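# Put blue foam block or cardboard box in door tote

## Task

Check whether a blue foam block lies on this room's floor. If it does, place it in the tote beside the door; if not, place the cardboard box in that tote. The placed item must sit wholly inside the tote with no part sticking out past the rim, and it must stay there on its own, not held by the robot. The robot must not topple over or finish leaning.

## Robot and tools

Robot: a Hello Robot Stretch 3 with one arm. It has a two-wheel base (0.33 m long, 0.34 m wide) that can only drive straight or spin in place, a lift running up a mast, and a telescoping arm that reaches out to the robot's right side, ending in a wrist (yaw, pitch, roll) and a two-finger gripper. To bring the gripper further forward or back you drive the base. Spins pivot about the point between the drive wheels, 0.05 m behind the front edge; with the arm in and the wrist folded, a spin sweeps a 0.28 m radius, and an unfolded level wrist reaches past that.

Frames: the base frame has its origin on the floor between the drive wheels, x forward, y left, z up. hand_pose is reported in it, at the point where closed fingertips meet. The odometry frame is the base frame as it was at the start.

execute_actions takes "actions", a list run in order. Each action may hold "robot", "steps" (1 to 450 control steps at 30 per second, default 1) and "until" (ends the action early once all its conditions hold). {"steps": n} alone just waits; an empty list only returns the current state and images. "robot" holds one command, a list of up to 8 commands run one after another (each may be {"pause_s": s}, s up to 15), or {"stop": true}, which brakes everything and clears the queue.

A command may contain:
- "base": exactly one of {"translate_m": d}, a straight drive of d metres relative to where the base is when that command begins (positive forward, |d| at most 1), or {"rotate_rad": a}, a spin of a radians relative to the current heading (positive counter-clockwise seen from above, |a| at most 3.2). These are offsets, not positions.
- "joints": absolute targets keyed by joint name; unnamed joints keep their previous target. lift_m 0 to 1.1 (arm height); arm_m 0 to 0.52 (extension); wrist_yaw_rad -1.345 to 4.42 (0 along the arm, positive toward the front, 3.0 folded over the base); wrist_pitch_rad -1.57 to 0.451 (0 level, negative tips fingers down); wrist_roll_rad -2.911 to 2.911 (0 fingers side by side); gripper_m -0.089 to 0.179 (larger is wider; the real fingertip gap is a bit less, 0 below 0.007); head_pan_rad -3.953 to 1.73 (0 ahead, positive left, -1.57 faces the arm); head_tilt_rad -1.53 to 0.419 (negative down).
- "contact_limits": {"arm_m": e}, effort percent 1 to 100 at which that arm motion halts; smaller is gentler.
Motions started together run at once and keep going across later actions. A new command overrides at once and discards the rest of an older queue. An out-of-range or malformed value rejects the entire call.

"until" example: {"robot": {"status": "ended"}} fires when nothing reports moving and no queue runs; with "steps": 450 this is the usual way to wait. Fields can also be compared, e.g. {"lift_m": [">", 0.3]}, using =, !=, <, <=, >, >=; statuses take a word or ["!=", "moving"]. {"any": {"status": "ended"}} fires when any one motion finishes.

zoom_image: {"camera": one of head_camera, nav_camera, wrist_camera, "region": [x0, y0, x1, y1]} in pixels of that camera's last image, top-left origin, at most 504 by 504; returns an enlarged crop. head_camera and nav_camera move with the head joints; wrist_camera rides on the gripper.

finished_scene: {"scene": n} closes the current scene irreversibly and reports success. Wait until all motion has stopped first.

Result lines: base_status shows progress as (translate_m done of goal); joint_goals and joint_status give each joint's target and state: moving, done, off_target (rested away from goal, may still push), contact_stop (pushed something firmly and went slack), time_out, stopped, not_commanded, torque_fault (wrist servo off about 10 s, goals refused). measured_speeds, motor_effort (percent, peak in brackets), refusals and queue/queue_left, base_odometry (wheel-based, heading -3.142 to 3.142), base_tilt in degrees, lidar_m (12 sectors of 30 degrees counter-clockwise from straight ahead, plane 0.17 m high), wrist_depth_mm and head_depth_mm 7x7 grids. robot.on_its_own appears when the robot has altered a goal, a joint is slack or off, an effort at rest is unusual, or the base tilts. Lines starting refused:, dropped: or replaced: explain rejected goals, abandoned queues, or how a prior motion ended.

Base speed is high (0.30 m/s, 1.9 rad/s) only when lift_m is under 0.30, arm_m under 0.03 and wrist_yaw_rad over 2.54; otherwise 0.10 m/s and 0.63 rad/s.

Gripping: close to a gripper_m below the object's width; release by opening at least 0.02 above where the fingers touched. Readings and done do not prove a hold; check images. Overly hard squeezes get weakened and may let things slip; send a new value to regrip.

Avoid: folding or unfolding the wrist except with lift_m 0.32 to 0.95, wrist_pitch_rad -0.4, roll near 0; with yaw below -0.4 keep pitch at -0.5 or lower. Do not push the arm into rigid things with the gripper above about 0.45 m, do not push twice after a contact_stop, and do not drive while holding or pressing on something fixed; this can tip the robot. If it snags or leans, reverse the last move in small steps, pull the gripper free, and lower lift_m to about 0.2 if still tipped. Avoid dropping, slamming or shoving objects, and note loose objects may get nudged now and then.

Each tool is called after "Call:" as name(argument=value, ...) on one line, values as JSON.

## Session

Call:
execute_actions(actions=[])

Scene clock: 0.00 s.
robot.base_odometry: x=+0.000 y=+0.000 heading=+0.000 (m, m, rad; robot's odometry frame)
robot.turned_by_wheels: +0.000 (rad since the last result)
robot.turned_by_imu: +0.000 (rad since the last result)
robot.base_tilt: forward=+1.1 right=+0.5 (deg)
robot.lidar_m: 0.90 0.90 1.08 1.29 1.54 0.94 0.84 0.84 1.00 1.86 2.18 1.02
robot.head_depth_mm: 924 922 918 923 926 926 928 / 905 902 904 903 906 908 906 / 886 881 887 887 889 889 890 / 866 865 865 869 867 871 870 / 848 848 848 850 852 855 853 / 831 831 834 834 834 837 835 / 814 816 816 818 820 820 822
robot.base_status: not_commanded
robot.joint_positions: lift_m=+0.307 arm_m=+0.002 wrist_yaw_rad=+2.973 wrist_pitch_rad=-0.331 wrist_roll_rad=+0.011 gripper_m=+0.037 head_pan_rad=-0.002 head_tilt_rad=+0.003
robot.joint_goals: lift_m=+0.307 arm_m=+0.002 wrist_yaw_rad=+2.973 wrist_pitch_rad=-0.331 wrist_roll_rad=+0.011 gripper_m=+0.037 head_pan_rad=-0.002 head_tilt_rad=+0.003
robot.joint_status: lift_m=not_commanded arm_m=not_commanded wrist_yaw_rad=not_commanded wrist_pitch_rad=not_commanded wrist_roll_rad=not_commanded gripper_m=not_commanded head_pan_rad=not_commanded head_tilt_rad=not_commanded
robot.measured_speeds: translate_m=+0.000 rotate_rad=+0.000 lift_m=+0.000 arm_m=+0.000 wrist_yaw_rad=+0.000 wrist_pitch_rad=+0.000 wrist_roll_rad=+0.000 head_pan_rad=+0.000 head_tilt_rad=+0.000
robot: refusals=0 queue=idle queue_left=0
robot.motor_effort: left_wheel=+0 right_wheel=+1 lift_m=+23 arm_m=+0 wrist_yaw_rad=+0 wrist_pitch_rad=+6 wrist_roll_rad=+0 gripper_m=+0 head_pan_rad=+0 head_tilt_rad=+2 (%)
robot.hand_pose: x=+0.0180 y=+0.0841 z=+0.3398 quat_wxyz=(+0.175, +0.708, +0.057, +0.681) (m; robot's base frame)
robot.wrist_depth_mm: - - - - - 963 769 / - - - - - - 776 / - - - - - - 807 / 837 825 816 827 808 812 769 / 654 656 - 657 683 658 658 / 546 551 - 549 527 550 547 / 470 480 - - 466 468 473
pictures: head_camera (sideways: a quarter turn clockwise sets it upright), nav_camera (sideways: a quarter turn counterclockwise sets it upright), wrist_camera
Images, in order (width x height): head_camera 896x504, nav_camera 672x504, wrist_camera 644x364.

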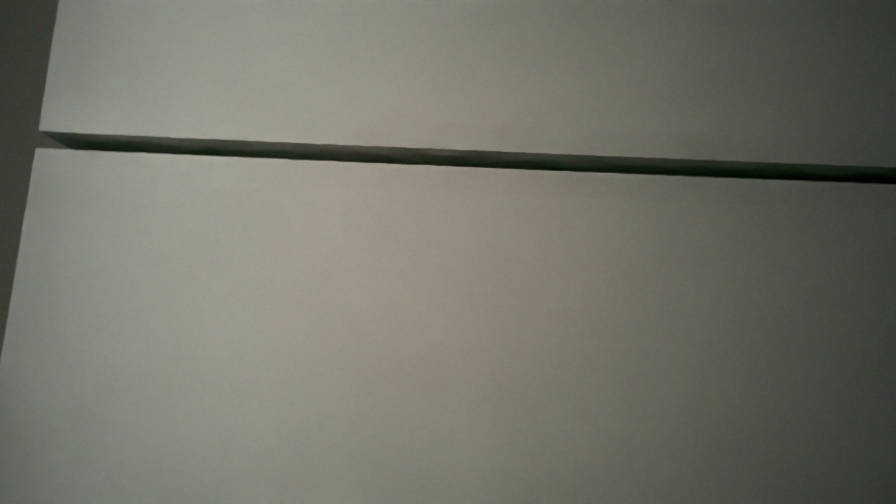

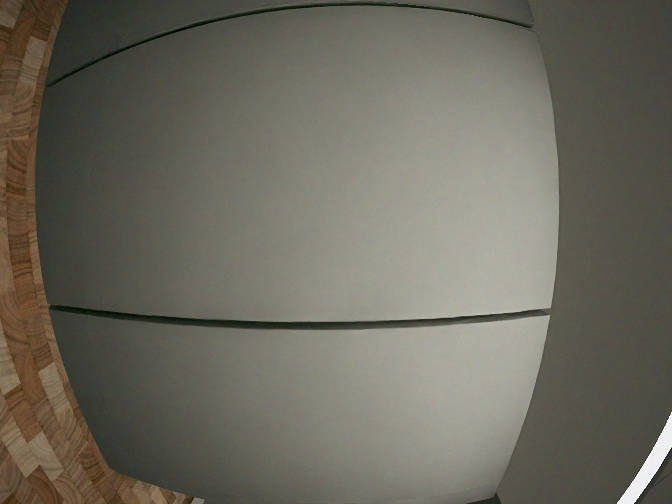

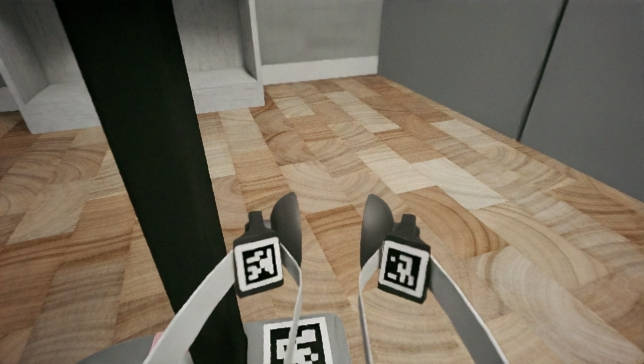

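Let me look around.

Call:
execute_actions(actions=[{"robot":{"joints":{"head_pan_rad":-1.57,"head_tilt_rad":-0.5}},"steps":100,"until":{"robot":{"status":"ended"}}}])

Call:
execute_actions(actions=[{"robot":{"joints":{"head_pan_rad":-3.14,"head_tilt_rad":-0.5}},"steps":100,"until":{"robot":{"status":"ended"}}}])

Call:
execute_actions(actions=[{"robot":{"joints":{"head_pan_rad":1.57,"head_tilt_rad":-0.5}},"steps":150,"until":{"robot":{"status":"ended"}}}])

Scene clock: 1.93 s.
robot.base_odometry: x=+0.000 y=+0.000 heading=+0.000 (m, m, rad; robot's odometry frame)
robot.turned_by_wheels: +0.000 (rad since the last result)
robot.turned_by_imu: +0.000 (rad since the last result)
robot.base_tilt: forward=+1.0 right=+0.6 (deg)
robot.lidar_m: 0.90 0.90 1.08 1.29 1.54 0.94 0.84 0.84 1.00 1.85 2.18 1.02
robot.head_depth_mm: 1634 1658 1696 1732 1766 1587 1303 / 1902 2040 2198 2270 2017 1576 1303 / 1871 2062 2264 2483 1946 1572 1301 / 1833 2007 2225 2420 1930 1568 1293 / 1817 1972 2173 2360 1994 1560 1287 / 1784 1955 2136 2337 1980 1557 1285 / 1767 1921 2095 2307 1989 1559 1286
robot.base_status: not_commanded
robot.joint_positions: lift_m=+0.307 arm_m=+0.002 wrist_yaw_rad=+2.973 wrist_pitch_rad=-0.331 wrist_roll_rad=+0.011 gripper_m=+0.037 head_pan_rad=-1.563 head_tilt_rad=-0.493
robot.joint_goals: lift_m=+0.307 arm_m=+0.002 wrist_yaw_rad=+2.973 wrist_pitch_rad=-0.331 wrist_roll_rad=+0.011 gripper_m=+0.037 head_pan_rad=-1.570 head_tilt_rad=-0.500
robot.joint_status: lift_m=not_commanded arm_m=not_commanded wrist_yaw_rad=not_commanded wrist_pitch_rad=not_commanded wrist_roll_rad=not_commanded gripper_m=not_commanded head_pan_rad=done head_tilt_rad=done
robot.measured_speeds: translate_m=+0.000 rotate_rad=+0.000 lift_m=+0.000 arm_m=+0.000 wrist_yaw_rad=+0.000 wrist_pitch_rad=+0.000 wrist_roll_rad=+0.000 head_pan_rad=+0.000 head_tilt_rad=+0.000
robot: refusals=0 queue=done queue_left=0
robot.motor_effort: left_wheel=+0(0) right_wheel=+0(1) lift_m=+24(23) arm_m=+0(0) wrist_yaw_rad=+0(0) wrist_pitch_rad=+6(7) wrist_roll_rad=+0(0) gripper_m=-1(1) head_pan_rad=-4(44) head_tilt_rad=-2(23) (%)
robot.hand_pose: x=+0.0180 y=+0.0841 z=+0.3398 quat_wxyz=(+0.175, +0.708, +0.057, +0.681) (m; robot's base frame)
robot.wrist_depth_mm: - - - - - 980 763 / - - - - - - 782 / - - - - - - 793 / 826 792 829 836 818 830 783 / 666 656 - 667 688 662 638 / 552 550 - 548 531 556 554 / 472 483 - - 467 466 471
pictures: head_camera (sideways: a quarter turn clockwise sets it upright), nav_camera (sideways: a quarter turn counterclockwise sets it upright), wrist_camera
Images, in order (width x height): head_camera 896x504, nav_camera 672x504, wrist_camera 644x364.

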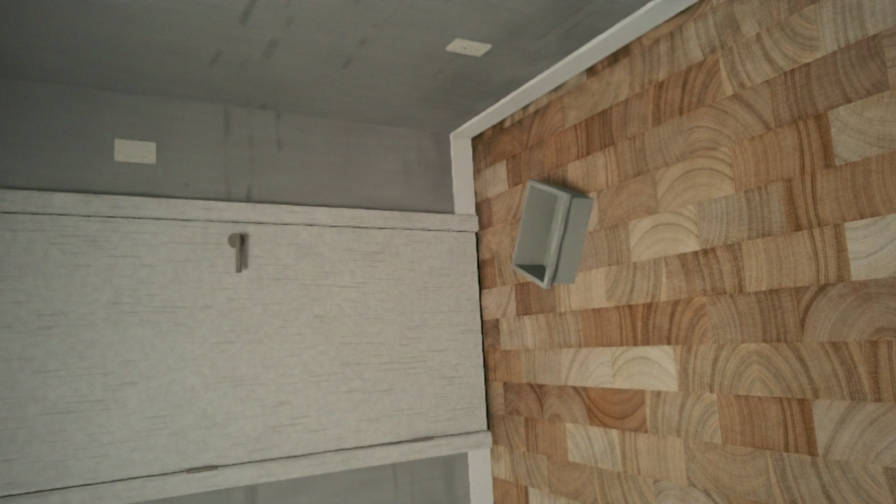

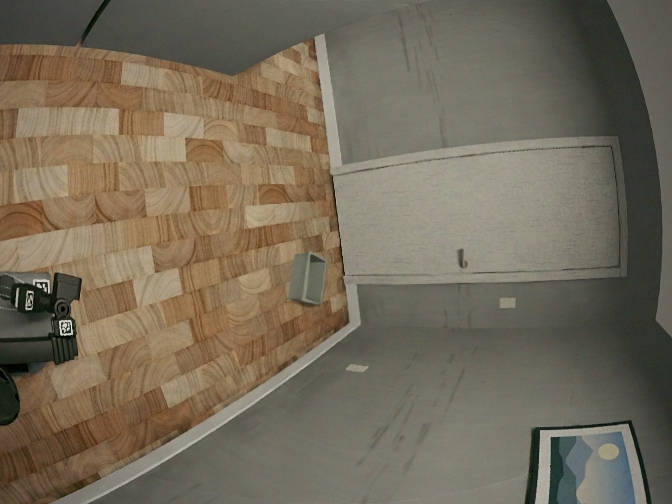

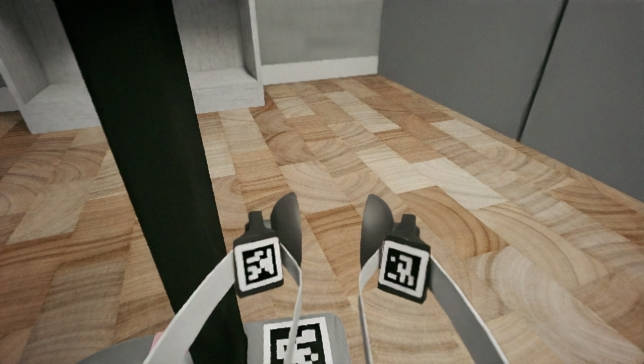

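Scene clock: 3.30 s.
robot.base_odometry: x=+0.000 y=+0.000 heading=+0.000 (m, m, rad; robot's odometry frame)
robot.turned_by_wheels: +0.000 (rad since the last result)
robot.turned_by_imu: +0.000 (rad since the last result)
robot.base_tilt: forward=+1.0 right=+0.4 (deg)
robot.lidar_m: 0.90 0.91 1.08 1.29 1.53 0.94 0.84 0.84 1.00 1.85 2.18 1.02
robot.head_depth_mm: 721 790 871 974 1101 1268 1301 / 709 775 854 954 1075 1238 1294 / 699 764 839 933 1054 1204 1298 / 688 751 824 916 1028 1175 1269 / 679 737 810 898 1006 1144 1258 / 669 727 798 882 985 1118 1231 / 660 715 783 867 963 1092 1226
robot.base_status: not_commanded
robot.joint_positions: lift_m=+0.307 arm_m=+0.002 wrist_yaw_rad=+2.973 wrist_pitch_rad=-0.331 wrist_roll_rad=+0.011 gripper_m=+0.037 head_pan_rad=-3.133 head_tilt_rad=-0.494
robot.joint_goals: lift_m=+0.307 arm_m=+0.002 wrist_yaw_rad=+2.973 wrist_pitch_rad=-0.331 wrist_roll_rad=+0.011 gripper_m=+0.037 head_pan_rad=-3.140 head_tilt_rad=-0.500
robot.joint_status: lift_m=not_commanded arm_m=not_commanded wrist_yaw_rad=not_commanded wrist_pitch_rad=not_commanded wrist_roll_rad=not_commanded gripper_m=not_commanded head_pan_rad=done head_tilt_rad=done
robot.measured_speeds: translate_m=+0.000 rotate_rad=+0.000 lift_m=+0.000 arm_m=+0.000 wrist_yaw_rad=+0.000 wrist_pitch_rad=+0.000 wrist_roll_rad=+0.000 head_pan_rad=+0.000 head_tilt_rad=+0.000
robot: refusals=0 queue=done queue_left=0
robot.motor_effort: left_wheel=+0(0) right_wheel=+0(1) lift_m=+24(23) arm_m=+0(1) wrist_yaw_rad=+0(0) wrist_pitch_rad=+6(7) wrist_roll_rad=+0(0) gripper_m=-1(0) head_pan_rad=-4(43) head_tilt_rad=-1(1) (%)
robot.hand_pose: x=+0.0180 y=+0.0841 z=+0.3398 quat_wxyz=(+0.175, +0.708, +0.057, +0.681) (m; robot's base frame)
robot.wrist_depth_mm: - - - - - 993 762 / - - - - - - 775 / - - - - - - 813 / 822 817 832 838 819 820 789 / 669 665 - 664 673 651 658 / 557 552 - 556 536 543 546 / 470 490 - - 469 471 467
pictures: head_camera (sideways: a quarter turn clockwise sets it upright), nav_camera (sideways: a quarter turn counterclockwise sets it upright), wrist_camera
Images, in order (width x height): head_camera 896x504, nav_camera 672x504, wrist_camera 644x364.

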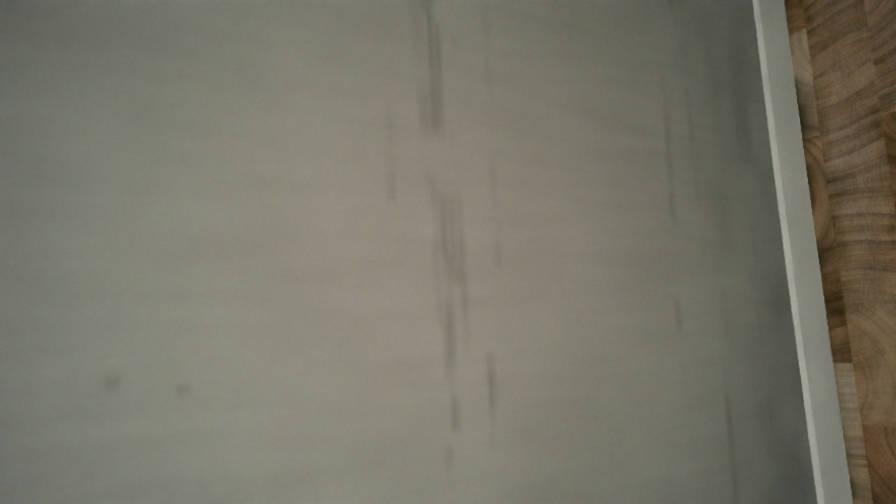

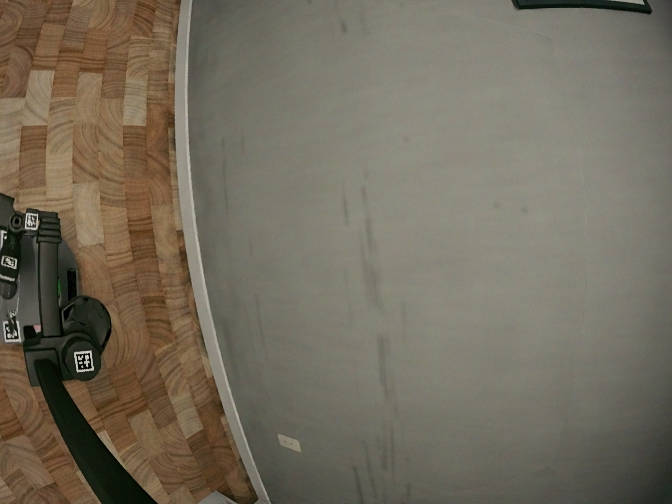

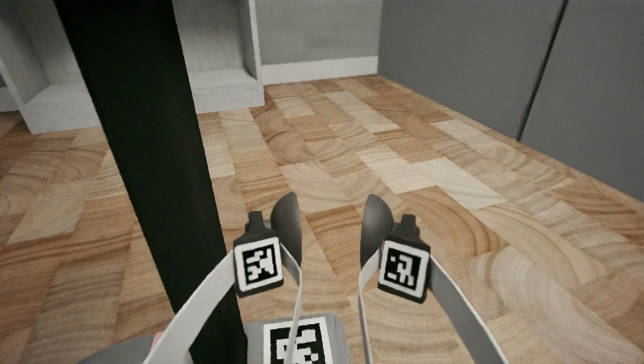

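Scene clock: 6.13 s.
robot.base_odometry: x=+0.000 y=+0.000 heading=+0.000 (m, m, rad; robot's odometry frame)
robot.turned_by_wheels: +0.000 (rad since the last result)
robot.turned_by_imu: +0.000 (rad since the last result)
robot.base_tilt: forward=+1.1 right=+0.5 (deg)
robot.lidar_m: 0.90 0.91 1.08 1.29 1.53 0.94 0.84 0.84 1.01 1.85 2.19 1.02
robot.head_depth_mm: 1404 1531 1673 1795 1820 1586 1298 / 1380 1507 1659 1868 1975 1577 1301 / 1358 1480 1628 1800 1939 1569 1296 / 1329 1443 1557 1715 1843 1557 1290 / 1315 1388 1512 1621 1793 1564 1293 / 1293 1365 1490 1593 1760 1560 1285 / 1274 1347 1454 1561 1734 1566 1311
robot.base_status: not_commanded
robot.joint_positions: lift_m=+0.307 arm_m=+0.002 wrist_yaw_rad=+2.973 wrist_pitch_rad=-0.331 wrist_roll_rad=+0.011 gripper_m=+0.037 head_pan_rad=+1.563 head_tilt_rad=-0.494
robot.joint_goals: lift_m=+0.307 arm_m=+0.002 wrist_yaw_rad=+2.973 wrist_pitch_rad=-0.331 wrist_roll_rad=+0.011 gripper_m=+0.037 head_pan_rad=+1.570 head_tilt_rad=-0.500
robot.joint_status: lift_m=not_commanded arm_m=not_commanded wrist_yaw_rad=not_commanded wrist_pitch_rad=not_commanded wrist_roll_rad=not_commanded gripper_m=not_commanded head_pan_rad=done head_tilt_rad=done
robot.measured_speeds: translate_m=+0.000 rotate_rad=+0.000 lift_m=+0.000 arm_m=+0.000 wrist_yaw_rad=+0.000 wrist_pitch_rad=+0.000 wrist_roll_rad=+0.000 head_pan_rad=+0.000 head_tilt_rad=+0.000
robot: refusals=0 queue=done queue_left=0
robot.motor_effort: left_wheel=+0(0) right_wheel=+0(0) lift_m=+24(24) arm_m=+0(0) wrist_yaw_rad=-1(1) wrist_pitch_rad=+6(6) wrist_roll_rad=+0(0) gripper_m=-1(0) head_pan_rad=+3(44) head_tilt_rad=-2(2) (%)
robot.hand_pose: x=+0.0180 y=+0.0841 z=+0.3398 quat_wxyz=(+0.175, +0.708, +0.057, +0.681) (m; robot's base frame)
robot.wrist_depth_mm: - - - - - 973 758 / - - - - - - 776 / - - - - - - 812 / 813 807 821 813 816 813 774 / 663 662 - 663 685 652 657 / 553 555 - 550 533 545 542 / 471 487 - - 463 467 467
pictures: head_camera (sideways: a quarter turn clockwise sets it upright), nav_camera (sideways: a quarter turn counterclockwise sets it upright), wrist_camera
Images, in order (width x height): head_camera 896x504, nav_camera 672x504, wrist_camera 644x364.

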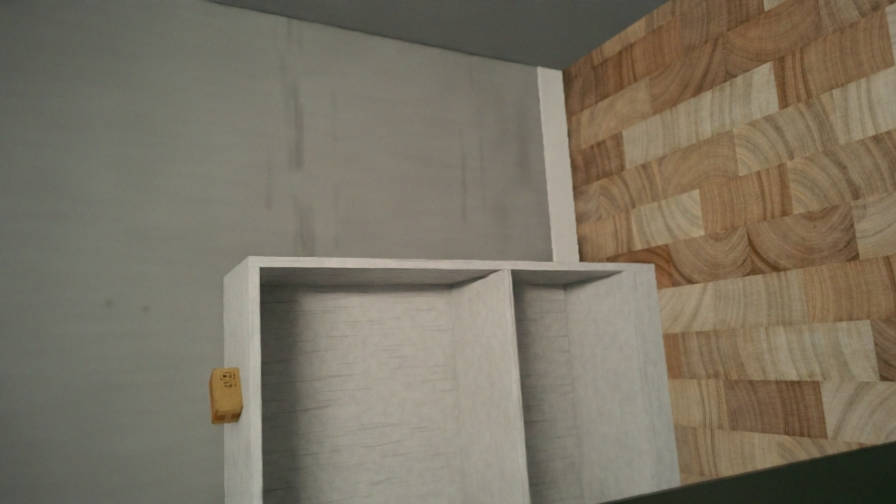

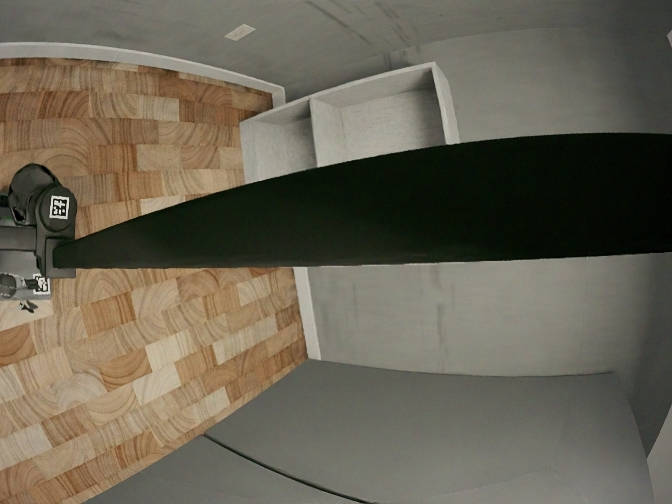

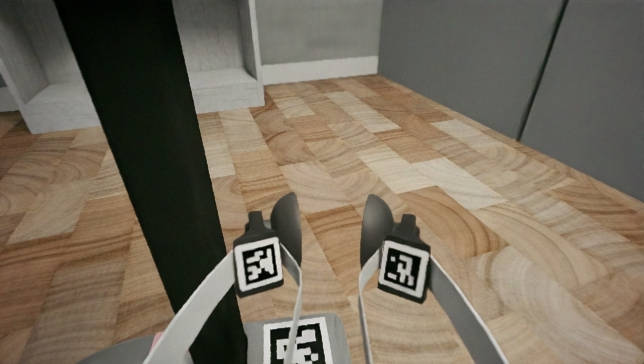

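Call:
execute_actions(actions=[{"robot":{"joints":{"head_pan_rad":-1.0,"head_tilt_rad":-0.6}},"steps":150,"until":{"robot":{"status":"ended"}}}])

Scene clock: 8.30 s.
robot.base_odometry: x=+0.000 y=+0.000 heading=+0.000 (m, m, rad; robot's odometry frame)
robot.turned_by_wheels: +0.000 (rad since the last result)
robot.turned_by_imu: +0.000 (rad since the last result)
robot.base_tilt: forward=+1.1 right=+0.5 (deg)
robot.lidar_m: 0.90 0.90 1.08 1.29 1.54 0.94 0.84 0.84 1.00 1.86 2.18 1.02
robot.head_depth_mm: 1777 1920 2122 2244 1794 1460 1232 / 1853 2010 2234 2338 1789 1454 1227 / 1925 2124 2363 2319 1790 1461 1226 / 2000 2230 2495 2318 1784 1445 1223 / 2108 2329 2632 2300 1780 1450 1224 / 2164 2351 1501 1640 1706 1444 1217 / 1122 1192 1270 1373 1479 1449 1224
robot.base_status: not_commanded
robot.joint_positions: lift_m=+0.307 arm_m=+0.002 wrist_yaw_rad=+2.973 wrist_pitch_rad=-0.331 wrist_roll_rad=+0.011 gripper_m=+0.037 head_pan_rad=-0.993 head_tilt_rad=-0.592
robot.joint_goals: lift_m=+0.307 arm_m=+0.002 wrist_yaw_rad=+2.973 wrist_pitch_rad=-0.331 wrist_roll_rad=+0.011 gripper_m=+0.037 head_pan_rad=-1.000 head_tilt_rad=-0.600
robot.joint_status: lift_m=not_commanded arm_m=not_commanded wrist_yaw_rad=not_commanded wrist_pitch_rad=not_commanded wrist_roll_rad=not_commanded gripper_m=not_commanded head_pan_rad=done head_tilt_rad=done
robot.measured_speeds: translate_m=+0.000 rotate_rad=+0.000 lift_m=+0.000 arm_m=+0.000 wrist_yaw_rad=+0.000 wrist_pitch_rad=+0.000 wrist_roll_rad=+0.000 head_pan_rad=+0.000 head_tilt_rad=+0.000
robot: refusals=0 queue=done queue_left=0
robot.motor_effort: left_wheel=+0(0) right_wheel=+0(1) lift_m=+24(24) arm_m=+0(0) wrist_yaw_rad=+0(0) wrist_pitch_rad=+7(6) wrist_roll_rad=+0(0) gripper_m=+1(0) head_pan_rad=-4(45) head_tilt_rad=-2(11) (%)
robot.hand_pose: x=+0.0180 y=+0.0841 z=+0.3398 quat_wxyz=(+0.175, +0.708, +0.057, +0.681) (m; robot's base frame)
robot.wrist_depth_mm: - - - - - 958 765 / - - - - - - 786 / - - - - - - 795 / 830 806 815 819 816 814 769 / 657 656 - 655 683 661 656 / 549 551 - 551 532 552 542 / 467 485 - - 468 469 473
pictures: head_camera (sideways: a quarter turn clockwise sets it upright), nav_camera (sideways: a quarter turn counterclockwise sets it upright), wrist_camera
Images, in order (width x height): head_camera 896x504, nav_camera 672x504, wrist_camera 644x364.

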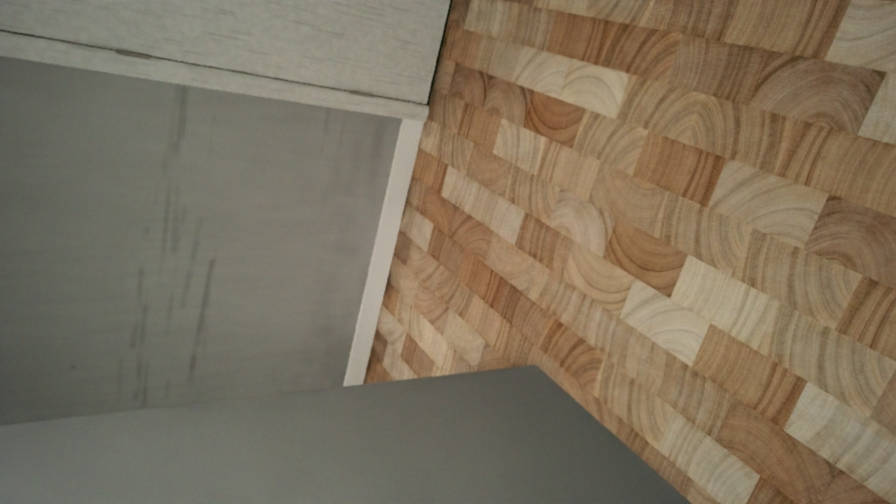

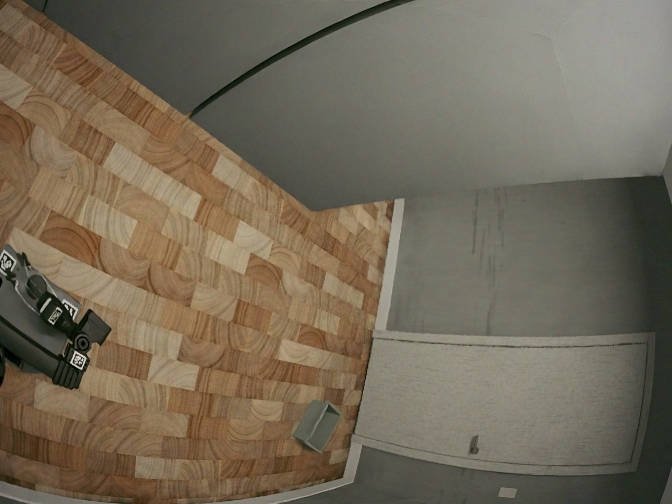

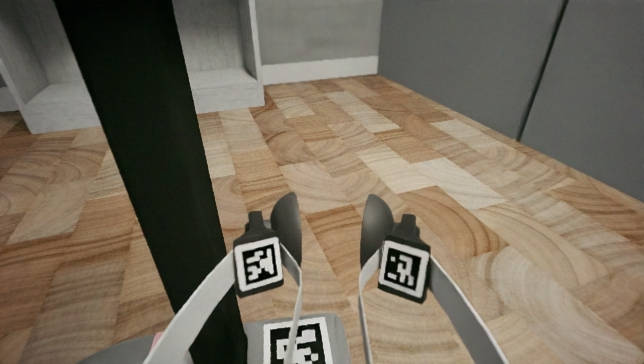

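Call:
execute_actions(actions=[{"robot":[{"joints":{"lift_m":0.27}},{"base":{"rotate_rad":-1.35},"joints":{"head_pan_rad":1.2,"head_tilt_rad":-0.7}},{"base":{"translate_m":1.0}},{"base":{"translate_m":0.3}}],"steps":450,"until":{"robot":{"status":"ended"}}}])

Scene clock: 19.70 s.
robot.base_odometry: x=+0.285 y=-1.268 heading=-1.350 (m, m, rad; robot's odometry frame)
robot.turned_by_wheels: -1.350 (rad since the last result)
robot.turned_by_imu: -1.366 (rad since the last result)
robot.base_tilt: forward=+1.1 right=+0.6 (deg)
robot.lidar_m: 0.87 0.90 1.28 0.89 0.92 1.27 2.59 1.19 0.88 0.85 0.89 0.90
robot.head_depth_mm: 1274 1345 1430 1524 1544 1364 1176 / 1510 1612 1735 1826 1632 1360 1179 / 1857 2018 2215 2020 1625 1360 1171 / 2395 2735 2609 2022 1619 1361 1172 / 3278 3628 2626 2016 1620 1361 1169 / 3292 3564 2648 2003 1615 1350 1173 / 3164 3444 2635 1270 1212 1321 1170
robot.base_status: done (translate_m +0.3000 of +0.3000)
robot.joint_positions: lift_m=+0.270 arm_m=+0.002 wrist_yaw_rad=+2.973 wrist_pitch_rad=-0.332 wrist_roll_rad=+0.011 gripper_m=+0.037 head_pan_rad=+1.193 head_tilt_rad=-0.692
robot.joint_goals: lift_m=+0.270 arm_m=+0.002 wrist_yaw_rad=+2.973 wrist_pitch_rad=-0.332 wrist_roll_rad=+0.011 gripper_m=+0.037 head_pan_rad=+1.200 head_tilt_rad=-0.700
robot.joint_status: lift_m=done arm_m=not_commanded wrist_yaw_rad=not_commanded wrist_pitch_rad=not_commanded wrist_roll_rad=not_commanded gripper_m=not_commanded head_pan_rad=done head_tilt_rad=done
robot.measured_speeds: translate_m=+0.000 rotate_rad=+0.000 lift_m=+0.000 arm_m=+0.000 wrist_yaw_rad=+0.000 wrist_pitch_rad=+0.000 wrist_roll_rad=+0.000 head_pan_rad=+0.000 head_tilt_rad=+0.000
robot: refusals=0 queue=done queue_left=0
robot.motor_effort: left_wheel=+2(9) right_wheel=-2(8) lift_m=+21(24) arm_m=+0(0) wrist_yaw_rad=+0(0) wrist_pitch_rad=+7(7) wrist_roll_rad=+0(0) gripper_m=-2(0) head_pan_rad=+4(43) head_tilt_rad=-3(11) (%)
robot.hand_pose: x=+0.0180 y=+0.0840 z=+0.3026 quat_wxyz=(+0.176, +0.708, +0.057, +0.681) (m; robot's base frame)
robot.wrist_depth_mm: 755 - 810 - - - 868 / 812 - 859 - - - 897 / 863 - 942 - - - 889 / 753 730 765 762 749 751 751 / 609 611 - 603 617 605 598 / 503 505 - 512 490 501 504 / 447 - - - 431 431 425
pictures: head_camera (sideways: a quarter turn clockwise sets it upright), nav_camera (sideways: a quarter turn counterclockwise sets it upright), wrist_camera
Images, in order (width x height): head_camera 896x504, nav_camera 672x504, wrist_camera 644x364.

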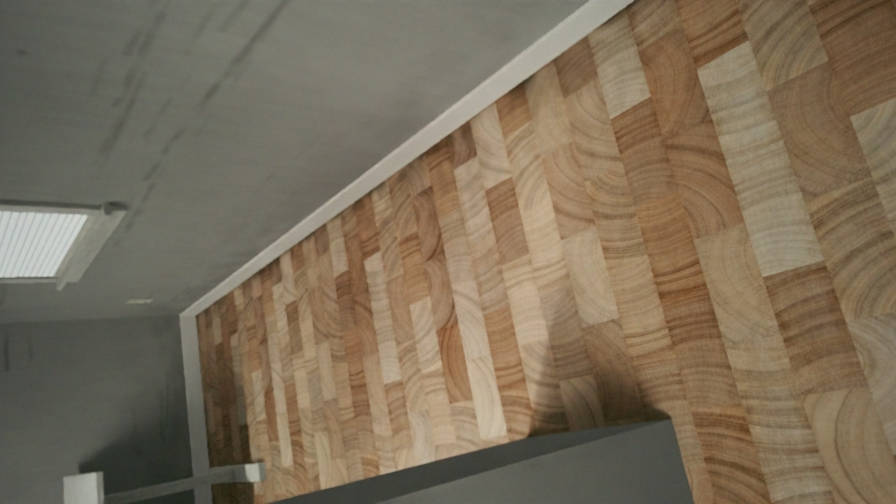

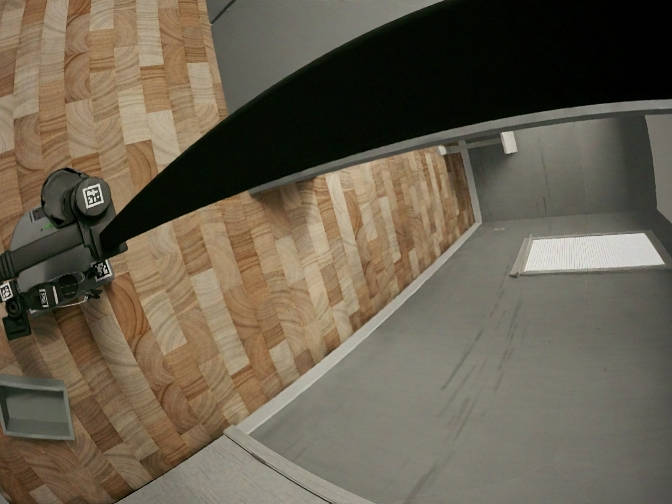

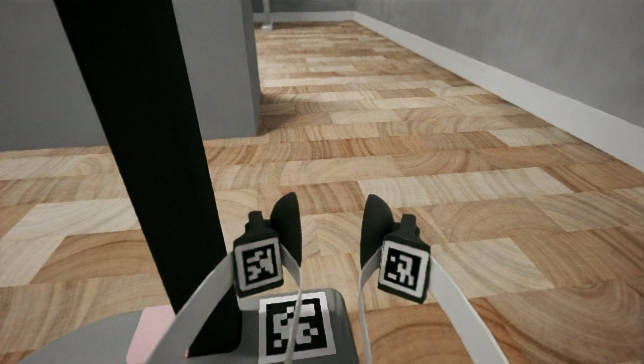

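Call:
execute_actions(actions=[{"robot":[{"base":{"translate_m":0.4}},{"base":{"rotate_rad":1.57},"joints":{"head_pan_rad":0.0,"head_tilt_rad":-0.6}},{"base":{"translate_m":1.0}}],"steps":450,"until":{"robot":{"status":"ended"}}}])

Scene clock: 30.60 s.
robot.base_odometry: x=+1.348 y=-1.440 heading=+0.220 (m, m, rad; robot's odometry frame)
robot.turned_by_wheels: +1.570 (rad since the last result)
robot.turned_by_imu: +1.593 (rad since the last result)
robot.base_tilt: forward=+1.1 right=+0.4 (deg)
robot.lidar_m: 2.06 2.98 0.48 0.47 2.61 1.92 1.85 0.69 0.52 0.50 0.52 0.72
robot.head_depth_mm: 1991 1839 1809 1742 1619 1422 1227 / 2417 2655 2832 2296 1759 1443 1221 / 2446 2709 2903 2274 1768 1445 1219 / 2457 2703 2938 2277 1769 1433 1217 / 2471 2632 2922 2258 1747 1436 1214 / 2494 2635 3014 2269 1758 1427 1213 / 2506 2682 2997 2246 1740 1423 1209
robot.base_status: done (translate_m +1.0000 of +1.0000)
robot.joint_positions: lift_m=+0.270 arm_m=+0.002 wrist_yaw_rad=+2.973 wrist_pitch_rad=-0.332 wrist_roll_rad=+0.011 gripper_m=+0.037 head_pan_rad=+0.007 head_tilt_rad=-0.605
robot.joint_goals: lift_m=+0.270 arm_m=+0.002 wrist_yaw_rad=+2.973 wrist_pitch_rad=-0.332 wrist_roll_rad=+0.011 gripper_m=+0.037 head_pan_rad=+0.000 head_tilt_rad=-0.600
robot.joint_status: lift_m=done arm_m=not_commanded wrist_yaw_rad=not_commanded wrist_pitch_rad=not_commanded wrist_roll_rad=not_commanded gripper_m=not_commanded head_pan_rad=done head_tilt_rad=done
robot.measured_speeds: translate_m=+0.000 rotate_rad=+0.000 lift_m=+0.000 arm_m=+0.000 wrist_yaw_rad=+0.000 wrist_pitch_rad=+0.000 wrist_roll_rad=+0.000 head_pan_rad=+0.000 head_tilt_rad=+0.000
robot: refusals=0 queue=done queue_left=0
robot.motor_effort: left_wheel=-2(9) right_wheel=+3(13) lift_m=+21(21) arm_m=+0(1) wrist_yaw_rad=-1(0) wrist_pitch_rad=+7(7) wrist_roll_rad=+0(1) gripper_m=-1(1) head_pan_rad=-3(43) head_tilt_rad=+2(12) (%)
robot.hand_pose: x=+0.0180 y=+0.0840 z=+0.3026 quat_wxyz=(+0.176, +0.708, +0.057, +0.681) (m; robot's base frame)
robot.wrist_depth_mm: - - 447 458 480 - - / - - 486 495 517 - - / - - 520 544 559 - - / 769 745 572 596 632 764 745 / 604 604 - 608 631 606 604 / 508 510 - 518 484 496 500 / 440 - - - 429 427 427
pictures: head_camera (sideways: a quarter turn clockwise sets it upright), nav_camera (sideways: a quarter turn counterclockwise sets it upright), wrist_camera
Images, in order (width x height): head_camera 896x504, nav_camera 672x504, wrist_camera 644x364.

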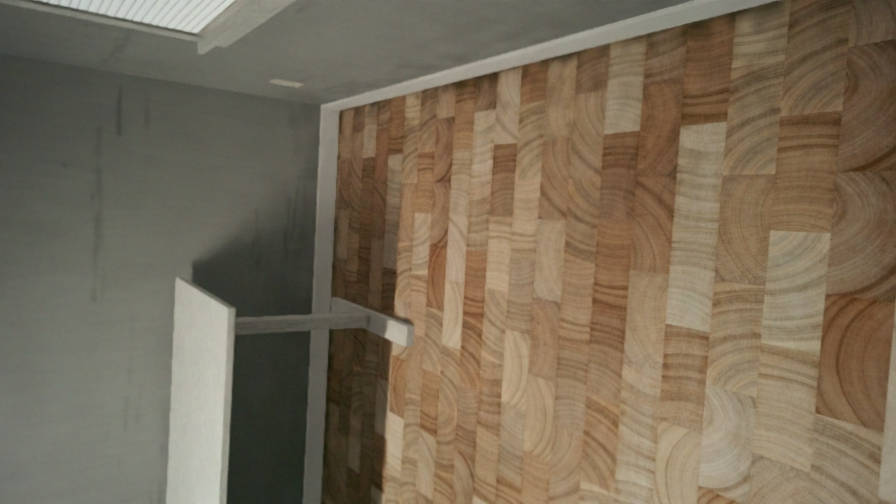

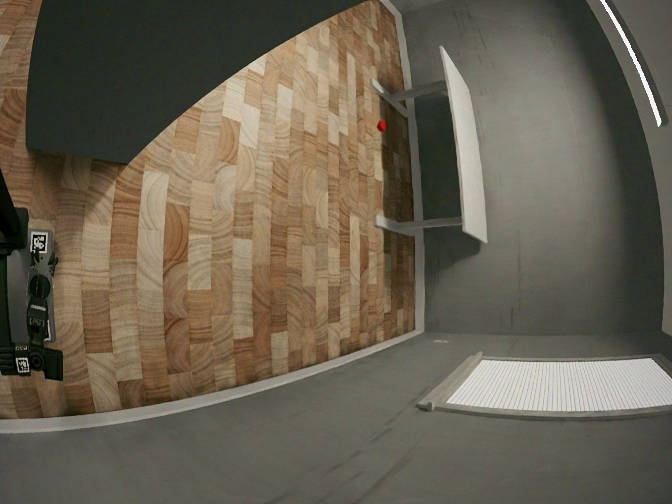

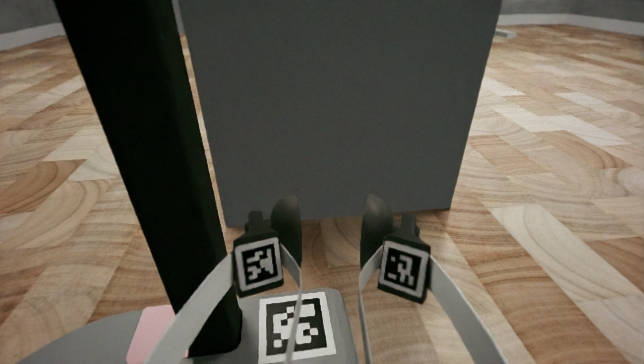

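A red object under the desk. I need to see directly behind the wardrobe.

Call:
execute_actions(actions=[{"robot":[{"base":{"translate_m":0.7},"joints":{"head_pan_rad":1.3,"head_tilt_rad":-0.55}}],"steps":450,"until":{"robot":{"status":"ended"}}}])

Scene clock: 35.20 s.
robot.base_odometry: x=+2.032 y=-1.288 heading=+0.220 (m, m, rad; robot's odometry frame)
robot.turned_by_wheels: +0.000 (rad since the last result)
robot.turned_by_imu: +0.001 (rad since the last result)
robot.base_tilt: forward=+1.1 right=+0.4 (deg)
robot.lidar_m: 1.78 2.30 3.02 1.39 0.59 0.66 1.81 0.71 0.52 0.51 0.53 0.74
robot.head_depth_mm: 3013 3341 3523 2469 1870 1501 1254 / 2933 3254 3456 2477 1848 1488 1255 / 2868 3156 3335 2470 1852 1491 1250 / 2832 3094 3344 2423 1858 1488 1250 / 2753 3035 3250 2430 1846 1485 1242 / 2717 2932 3155 2414 1837 1477 1242 / 2650 2837 3103 2334 1826 1475 1235
robot.base_status: done (translate_m +0.7000 of +0.7000)
robot.joint_positions: lift_m=+0.270 arm_m=+0.002 wrist_yaw_rad=+2.973 wrist_pitch_rad=-0.332 wrist_roll_rad=+0.011 gripper_m=+0.037 head_pan_rad=+1.293 head_tilt_rad=-0.556
robot.joint_goals: lift_m=+0.270 arm_m=+0.002 wrist_yaw_rad=+2.973 wrist_pitch_rad=-0.332 wrist_roll_rad=+0.011 gripper_m=+0.037 head_pan_rad=+1.300 head_tilt_rad=-0.550
robot.joint_status: lift_m=done arm_m=not_commanded wrist_yaw_rad=not_commanded wrist_pitch_rad=not_commanded wrist_roll_rad=not_commanded gripper_m=not_commanded head_pan_rad=done head_tilt_rad=done
robot.measured_speeds: translate_m=+0.000 rotate_rad=+0.000 lift_m=+0.000 arm_m=+0.000 wrist_yaw_rad=+0.000 wrist_pitch_rad=+0.000 wrist_roll_rad=+0.000 head_pan_rad=+0.000 head_tilt_rad=+0.000
robot: refusals=0 queue=done queue_left=0
robot.motor_effort: left_wheel=-3(6) right_wheel=+3(11) lift_m=+20(21) arm_m=+0(0) wrist_yaw_rad=+0(1) wrist_pitch_rad=+7(7) wrist_roll_rad=+0(0) gripper_m=+0(1) head_pan_rad=+4(45) head_tilt_rad=+3(9) (%)
robot.hand_pose: x=+0.0180 y=+0.0840 z=+0.3026 quat_wxyz=(+0.176, +0.708, +0.057, +0.681) (m; robot's base frame)
robot.wrist_depth_mm: - - - - - - - / - - - - - - - / 725 - - - - - - / 530 672 745 747 745 758 756 / 566 617 - 602 623 595 595 / 501 507 - 510 484 497 498 / 446 - - - 432 432 431
pictures: head_camera (sideways: a quarter turn clockwise sets it upright), nav_camera (sideways: a quarter turn counterclockwise sets it upright), wrist_camera
Images, in order (width x height): head_camera 896x504, nav_camera 672x504, wrist_camera 644x364.

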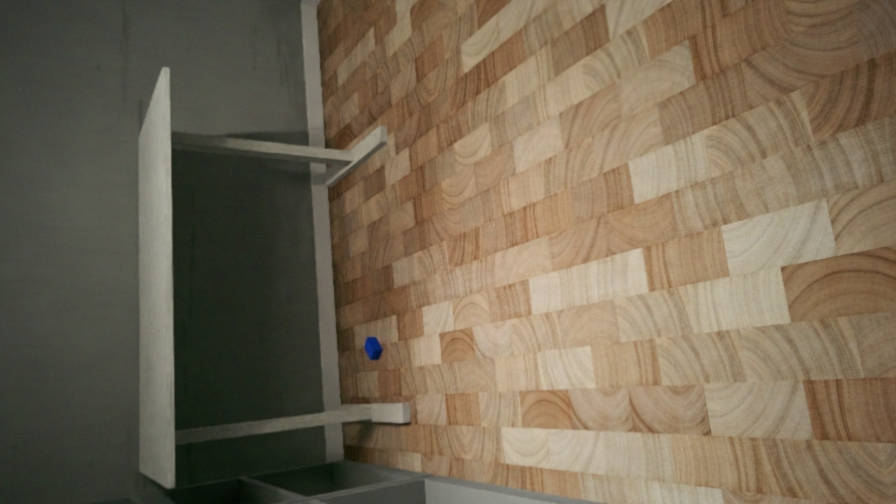

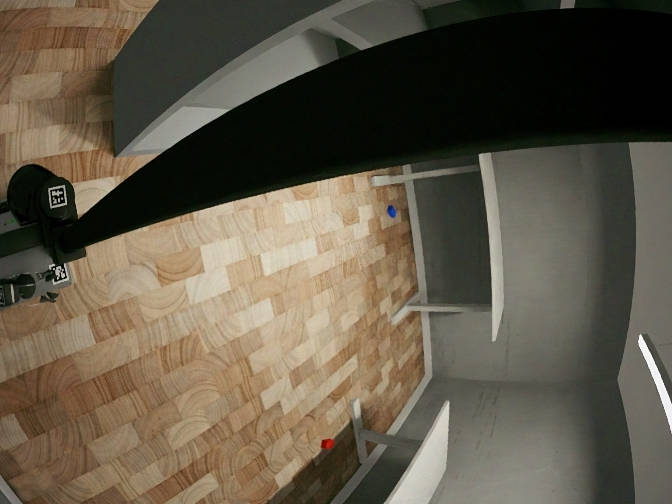

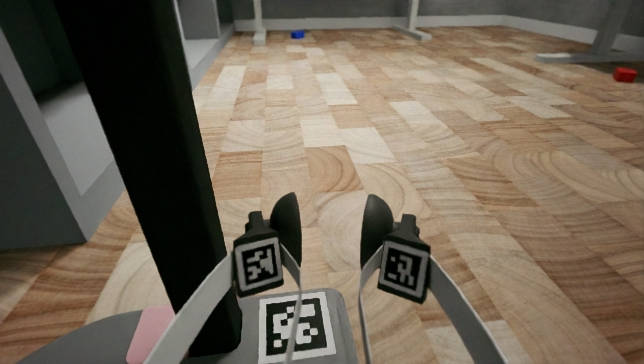

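Call:
execute_actions(actions=[{"robot":[{"base":{"translate_m":0.4}},{"base":{"rotate_rad":1.57},"joints":{"head_pan_rad":0.0,"head_tilt_rad":-0.7}},{"base":{"translate_m":1.0}},{"base":{"translate_m":0.8}}],"steps":450,"until":{"robot":{"status":"ended"}}}])

Scene clock: 50.83 s.
robot.base_odometry: x=+2.031 y=+0.557 heading=+1.790 (m, m, rad; robot's odometry frame)
robot.turned_by_wheels: +1.570 (rad since the last result)
robot.turned_by_imu: +1.594 (rad since the last result)
robot.base_tilt: forward=+1.1 right=+0.3 (deg)
robot.lidar_m: 1.45 1.10 0.87 1.19 1.12 1.52 2.33 1.92 1.90 1.39 1.92 1.22
robot.head_depth_mm: 1184 1049 744 1758 1645 1369 1174 / 1194 1043 742 1779 1633 1365 1173 / 1203 1039 741 1799 1621 1356 1174 / 1211 1031 738 1822 1625 1361 1170 / 1225 1032 774 1819 1622 1358 1174 / 1232 1024 768 1817 1582 1359 1164 / 1245 1019 767 1365 1572 1322 1164
robot.base_status: done (translate_m +0.8000 of +0.8000)
robot.joint_positions: lift_m=+0.270 arm_m=+0.002 wrist_yaw_rad=+2.973 wrist_pitch_rad=-0.332 wrist_roll_rad=+0.011 gripper_m=+0.037 head_pan_rad=+0.007 head_tilt_rad=-0.692
robot.joint_goals: lift_m=+0.270 arm_m=+0.002 wrist_yaw_rad=+2.973 wrist_pitch_rad=-0.332 wrist_roll_rad=+0.011 gripper_m=+0.037 head_pan_rad=+0.000 head_tilt_rad=-0.700
robot.joint_status: lift_m=done arm_m=not_commanded wrist_yaw_rad=not_commanded wrist_pitch_rad=not_commanded wrist_roll_rad=not_commanded gripper_m=not_commanded head_pan_rad=done head_tilt_rad=done
robot.measured_speeds: translate_m=+0.000 rotate_rad=+0.000 lift_m=+0.000 arm_m=+0.000 wrist_yaw_rad=+0.000 wrist_pitch_rad=+0.000 wrist_roll_rad=+0.000 head_pan_rad=+0.000 head_tilt_rad=+0.000
robot: refusals=0 queue=done queue_left=0
robot.motor_effort: left_wheel=-3(8) right_wheel=+4(12) lift_m=+22(21) arm_m=-1(0) wrist_yaw_rad=+1(0) wrist_pitch_rad=+7(7) wrist_roll_rad=+0(0) gripper_m=+1(1) head_pan_rad=-3(44) head_tilt_rad=-2(13) (%)
robot.hand_pose: x=+0.0180 y=+0.0839 z=+0.3026 quat_wxyz=(+0.176, +0.708, +0.057, +0.681) (m; robot's base frame)
robot.wrist_depth_mm: - - - - - 784 - / - - - - - - - / 765 - 827 839 870 885 905 / 763 731 766 752 762 743 709 / 610 602 - 599 624 607 596 / 511 506 - 519 485 499 494 / 447 - - - 430 433 434
pictures: head_camera (sideways: a quarter turn clockwise sets it upright), nav_camera (sideways: a quarter turn counterclockwise sets it upright), wrist_camera
Images, in order (width x height): head_camera 896x504, nav_camera 672x504, wrist_camera 644x364.

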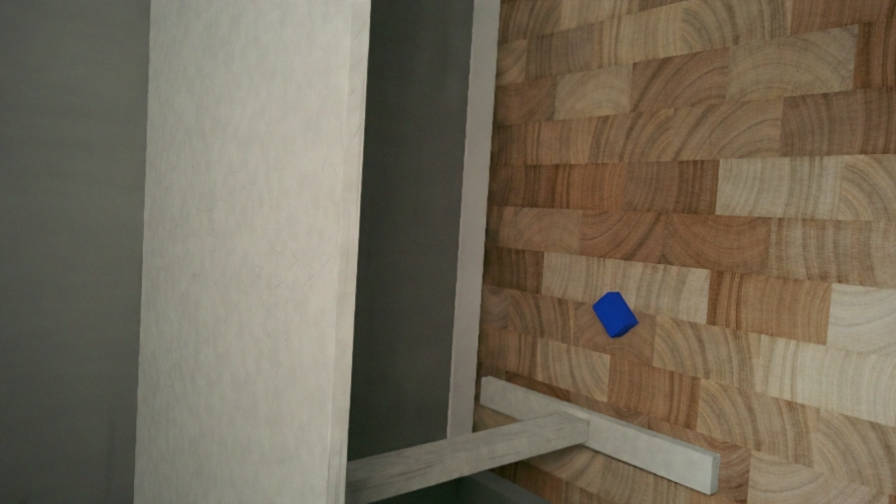

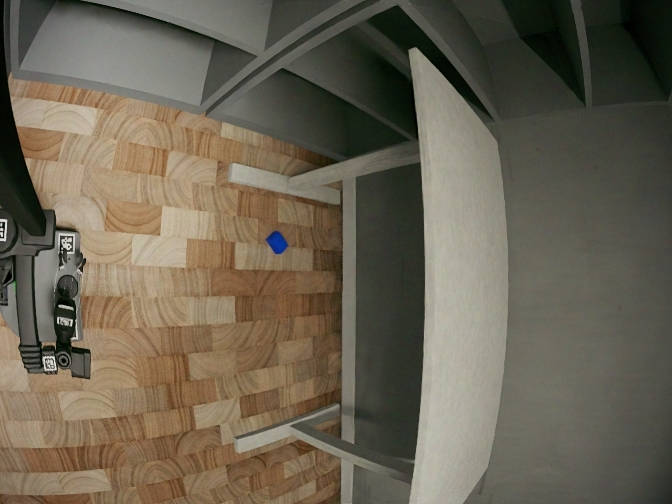

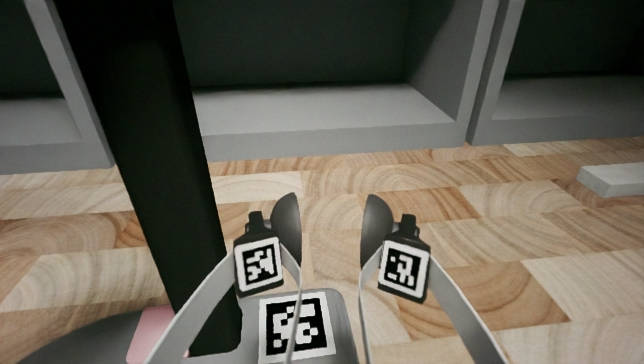

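Call:
execute_actions(actions=[{"robot":[{"base":{"translate_m":0.25}},{"base":{"rotate_rad":1.55},"joints":{"head_pan_rad":-1.4,"head_tilt_rad":-0.9}},{"base":{"translate_m":0.18},"joints":{"lift_m":0.4,"wrist_pitch_rad":-0.4,"wrist_roll_rad":0}},{"joints":{"wrist_yaw_rad":0,"gripper_m":0.15}},{"joints":{"wrist_pitch_rad":-0.9}}],"steps":450,"until":{"robot":{"status":"ended"}}}])

Scene clock: 63.23 s.
robot.base_odometry: x=+1.800 y=+0.765 heading=-2.943 (m, m, rad; robot's odometry frame)
robot.turned_by_wheels: +1.550 (rad since the last result)
robot.turned_by_imu: +1.570 (rad since the last result)
robot.base_tilt: forward=+1.1 right=+0.6 (deg)
robot.lidar_m: 0.81 0.90 0.84 2.58 2.23 2.10 1.61 1.17 1.24 1.20 0.79 0.59
robot.head_depth_mm: 829 633 510 1573 1416 1243 1108 / 829 633 510 1609 1415 1239 1144 / 832 632 510 1640 1416 1253 - / 833 632 510 1640 1419 1244 1110 / 829 632 525 1374 1387 1241 1109 / 833 634 541 1589 1416 1239 1108 / 1069 632 540 1520 1356 1218 1111
robot.base_status: done (translate_m +0.1800 of +0.1800)
robot.joint_positions: lift_m=+0.400 arm_m=+0.002 wrist_yaw_rad=+0.003 wrist_pitch_rad=-0.903 wrist_roll_rad=+0.003 gripper_m=+0.150 head_pan_rad=-1.394 head_tilt_rad=-0.889
robot.joint_goals: lift_m=+0.400 arm_m=+0.002 wrist_yaw_rad=+0.000 wrist_pitch_rad=-0.900 wrist_roll_rad=+0.000 gripper_m=+0.150 head_pan_rad=-1.400 head_tilt_rad=-0.900
robot.joint_status: lift_m=done arm_m=not_commanded wrist_yaw_rad=done wrist_pitch_rad=done wrist_roll_rad=done gripper_m=done head_pan_rad=done head_tilt_rad=done
robot.measured_speeds: translate_m=+0.000 rotate_rad=+0.000 lift_m=+0.000 arm_m=+0.000 wrist_yaw_rad=+0.000 wrist_pitch_rad=+0.000 wrist_roll_rad=+0.000 head_pan_rad=+0.000 head_tilt_rad=+0.000
robot: refusals=0 queue=done queue_left=0
robot.motor_effort: left_wheel=-3(9) right_wheel=+4(13) lift_m=+26(27) arm_m=+0(0) wrist_yaw_rad=-4(6) wrist_pitch_rad=+2(9) wrist_roll_rad=-2(3) gripper_m=+1(83) head_pan_rad=-3(44) head_tilt_rad=-3(16) (%)
robot.hand_pose: x=-0.0212 y=-0.2868 z=+0.3224 quat_wxyz=(+0.636, +0.309, -0.636, -0.309) (m; robot's base frame)
robot.wrist_depth_mm: 661 623 671 675 671 664 667 / 613 600 623 595 608 607 603 / 571 560 566 566 558 559 553 / 530 516 526 534 525 514 517 / 501 501 485 489 481 488 484 / 467 - 459 463 451 446 450 / 434 431 431 431 432 429 428
pictures: head_camera (sideways: a quarter turn clockwise sets it upright), nav_camera (sideways: a quarter turn counterclockwise sets it upright), wrist_camera
Images, in order (width x height): head_camera 896x504, nav_camera 672x504, wrist_camera 644x364.

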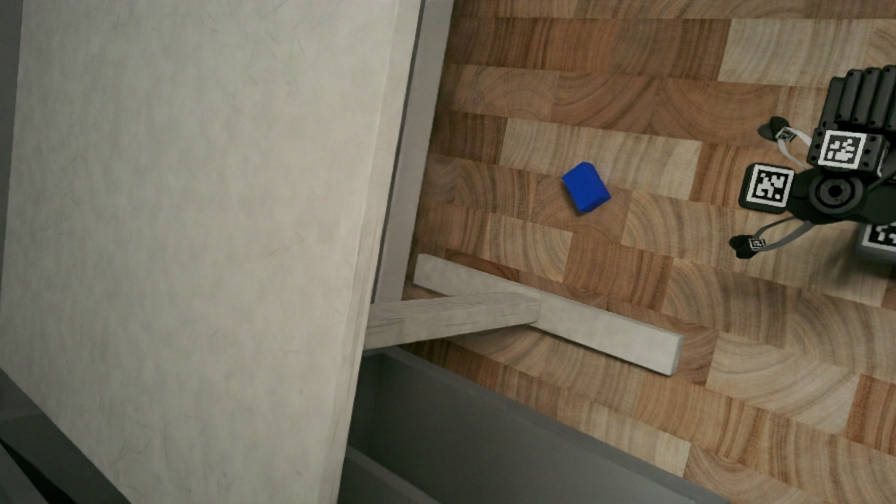

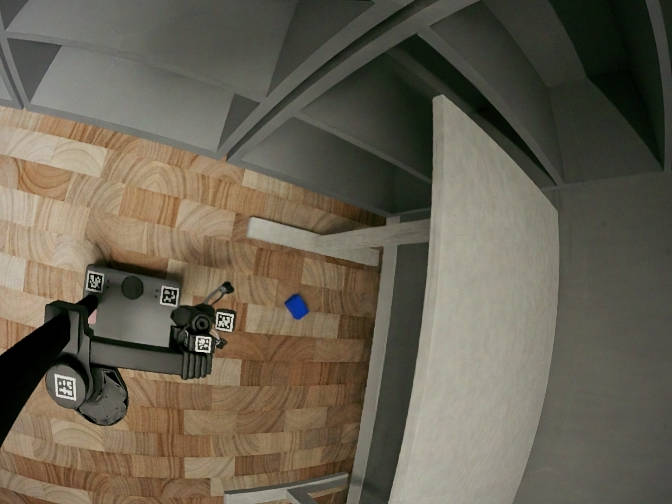

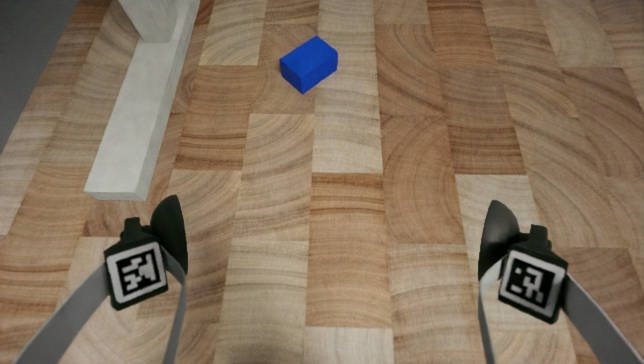

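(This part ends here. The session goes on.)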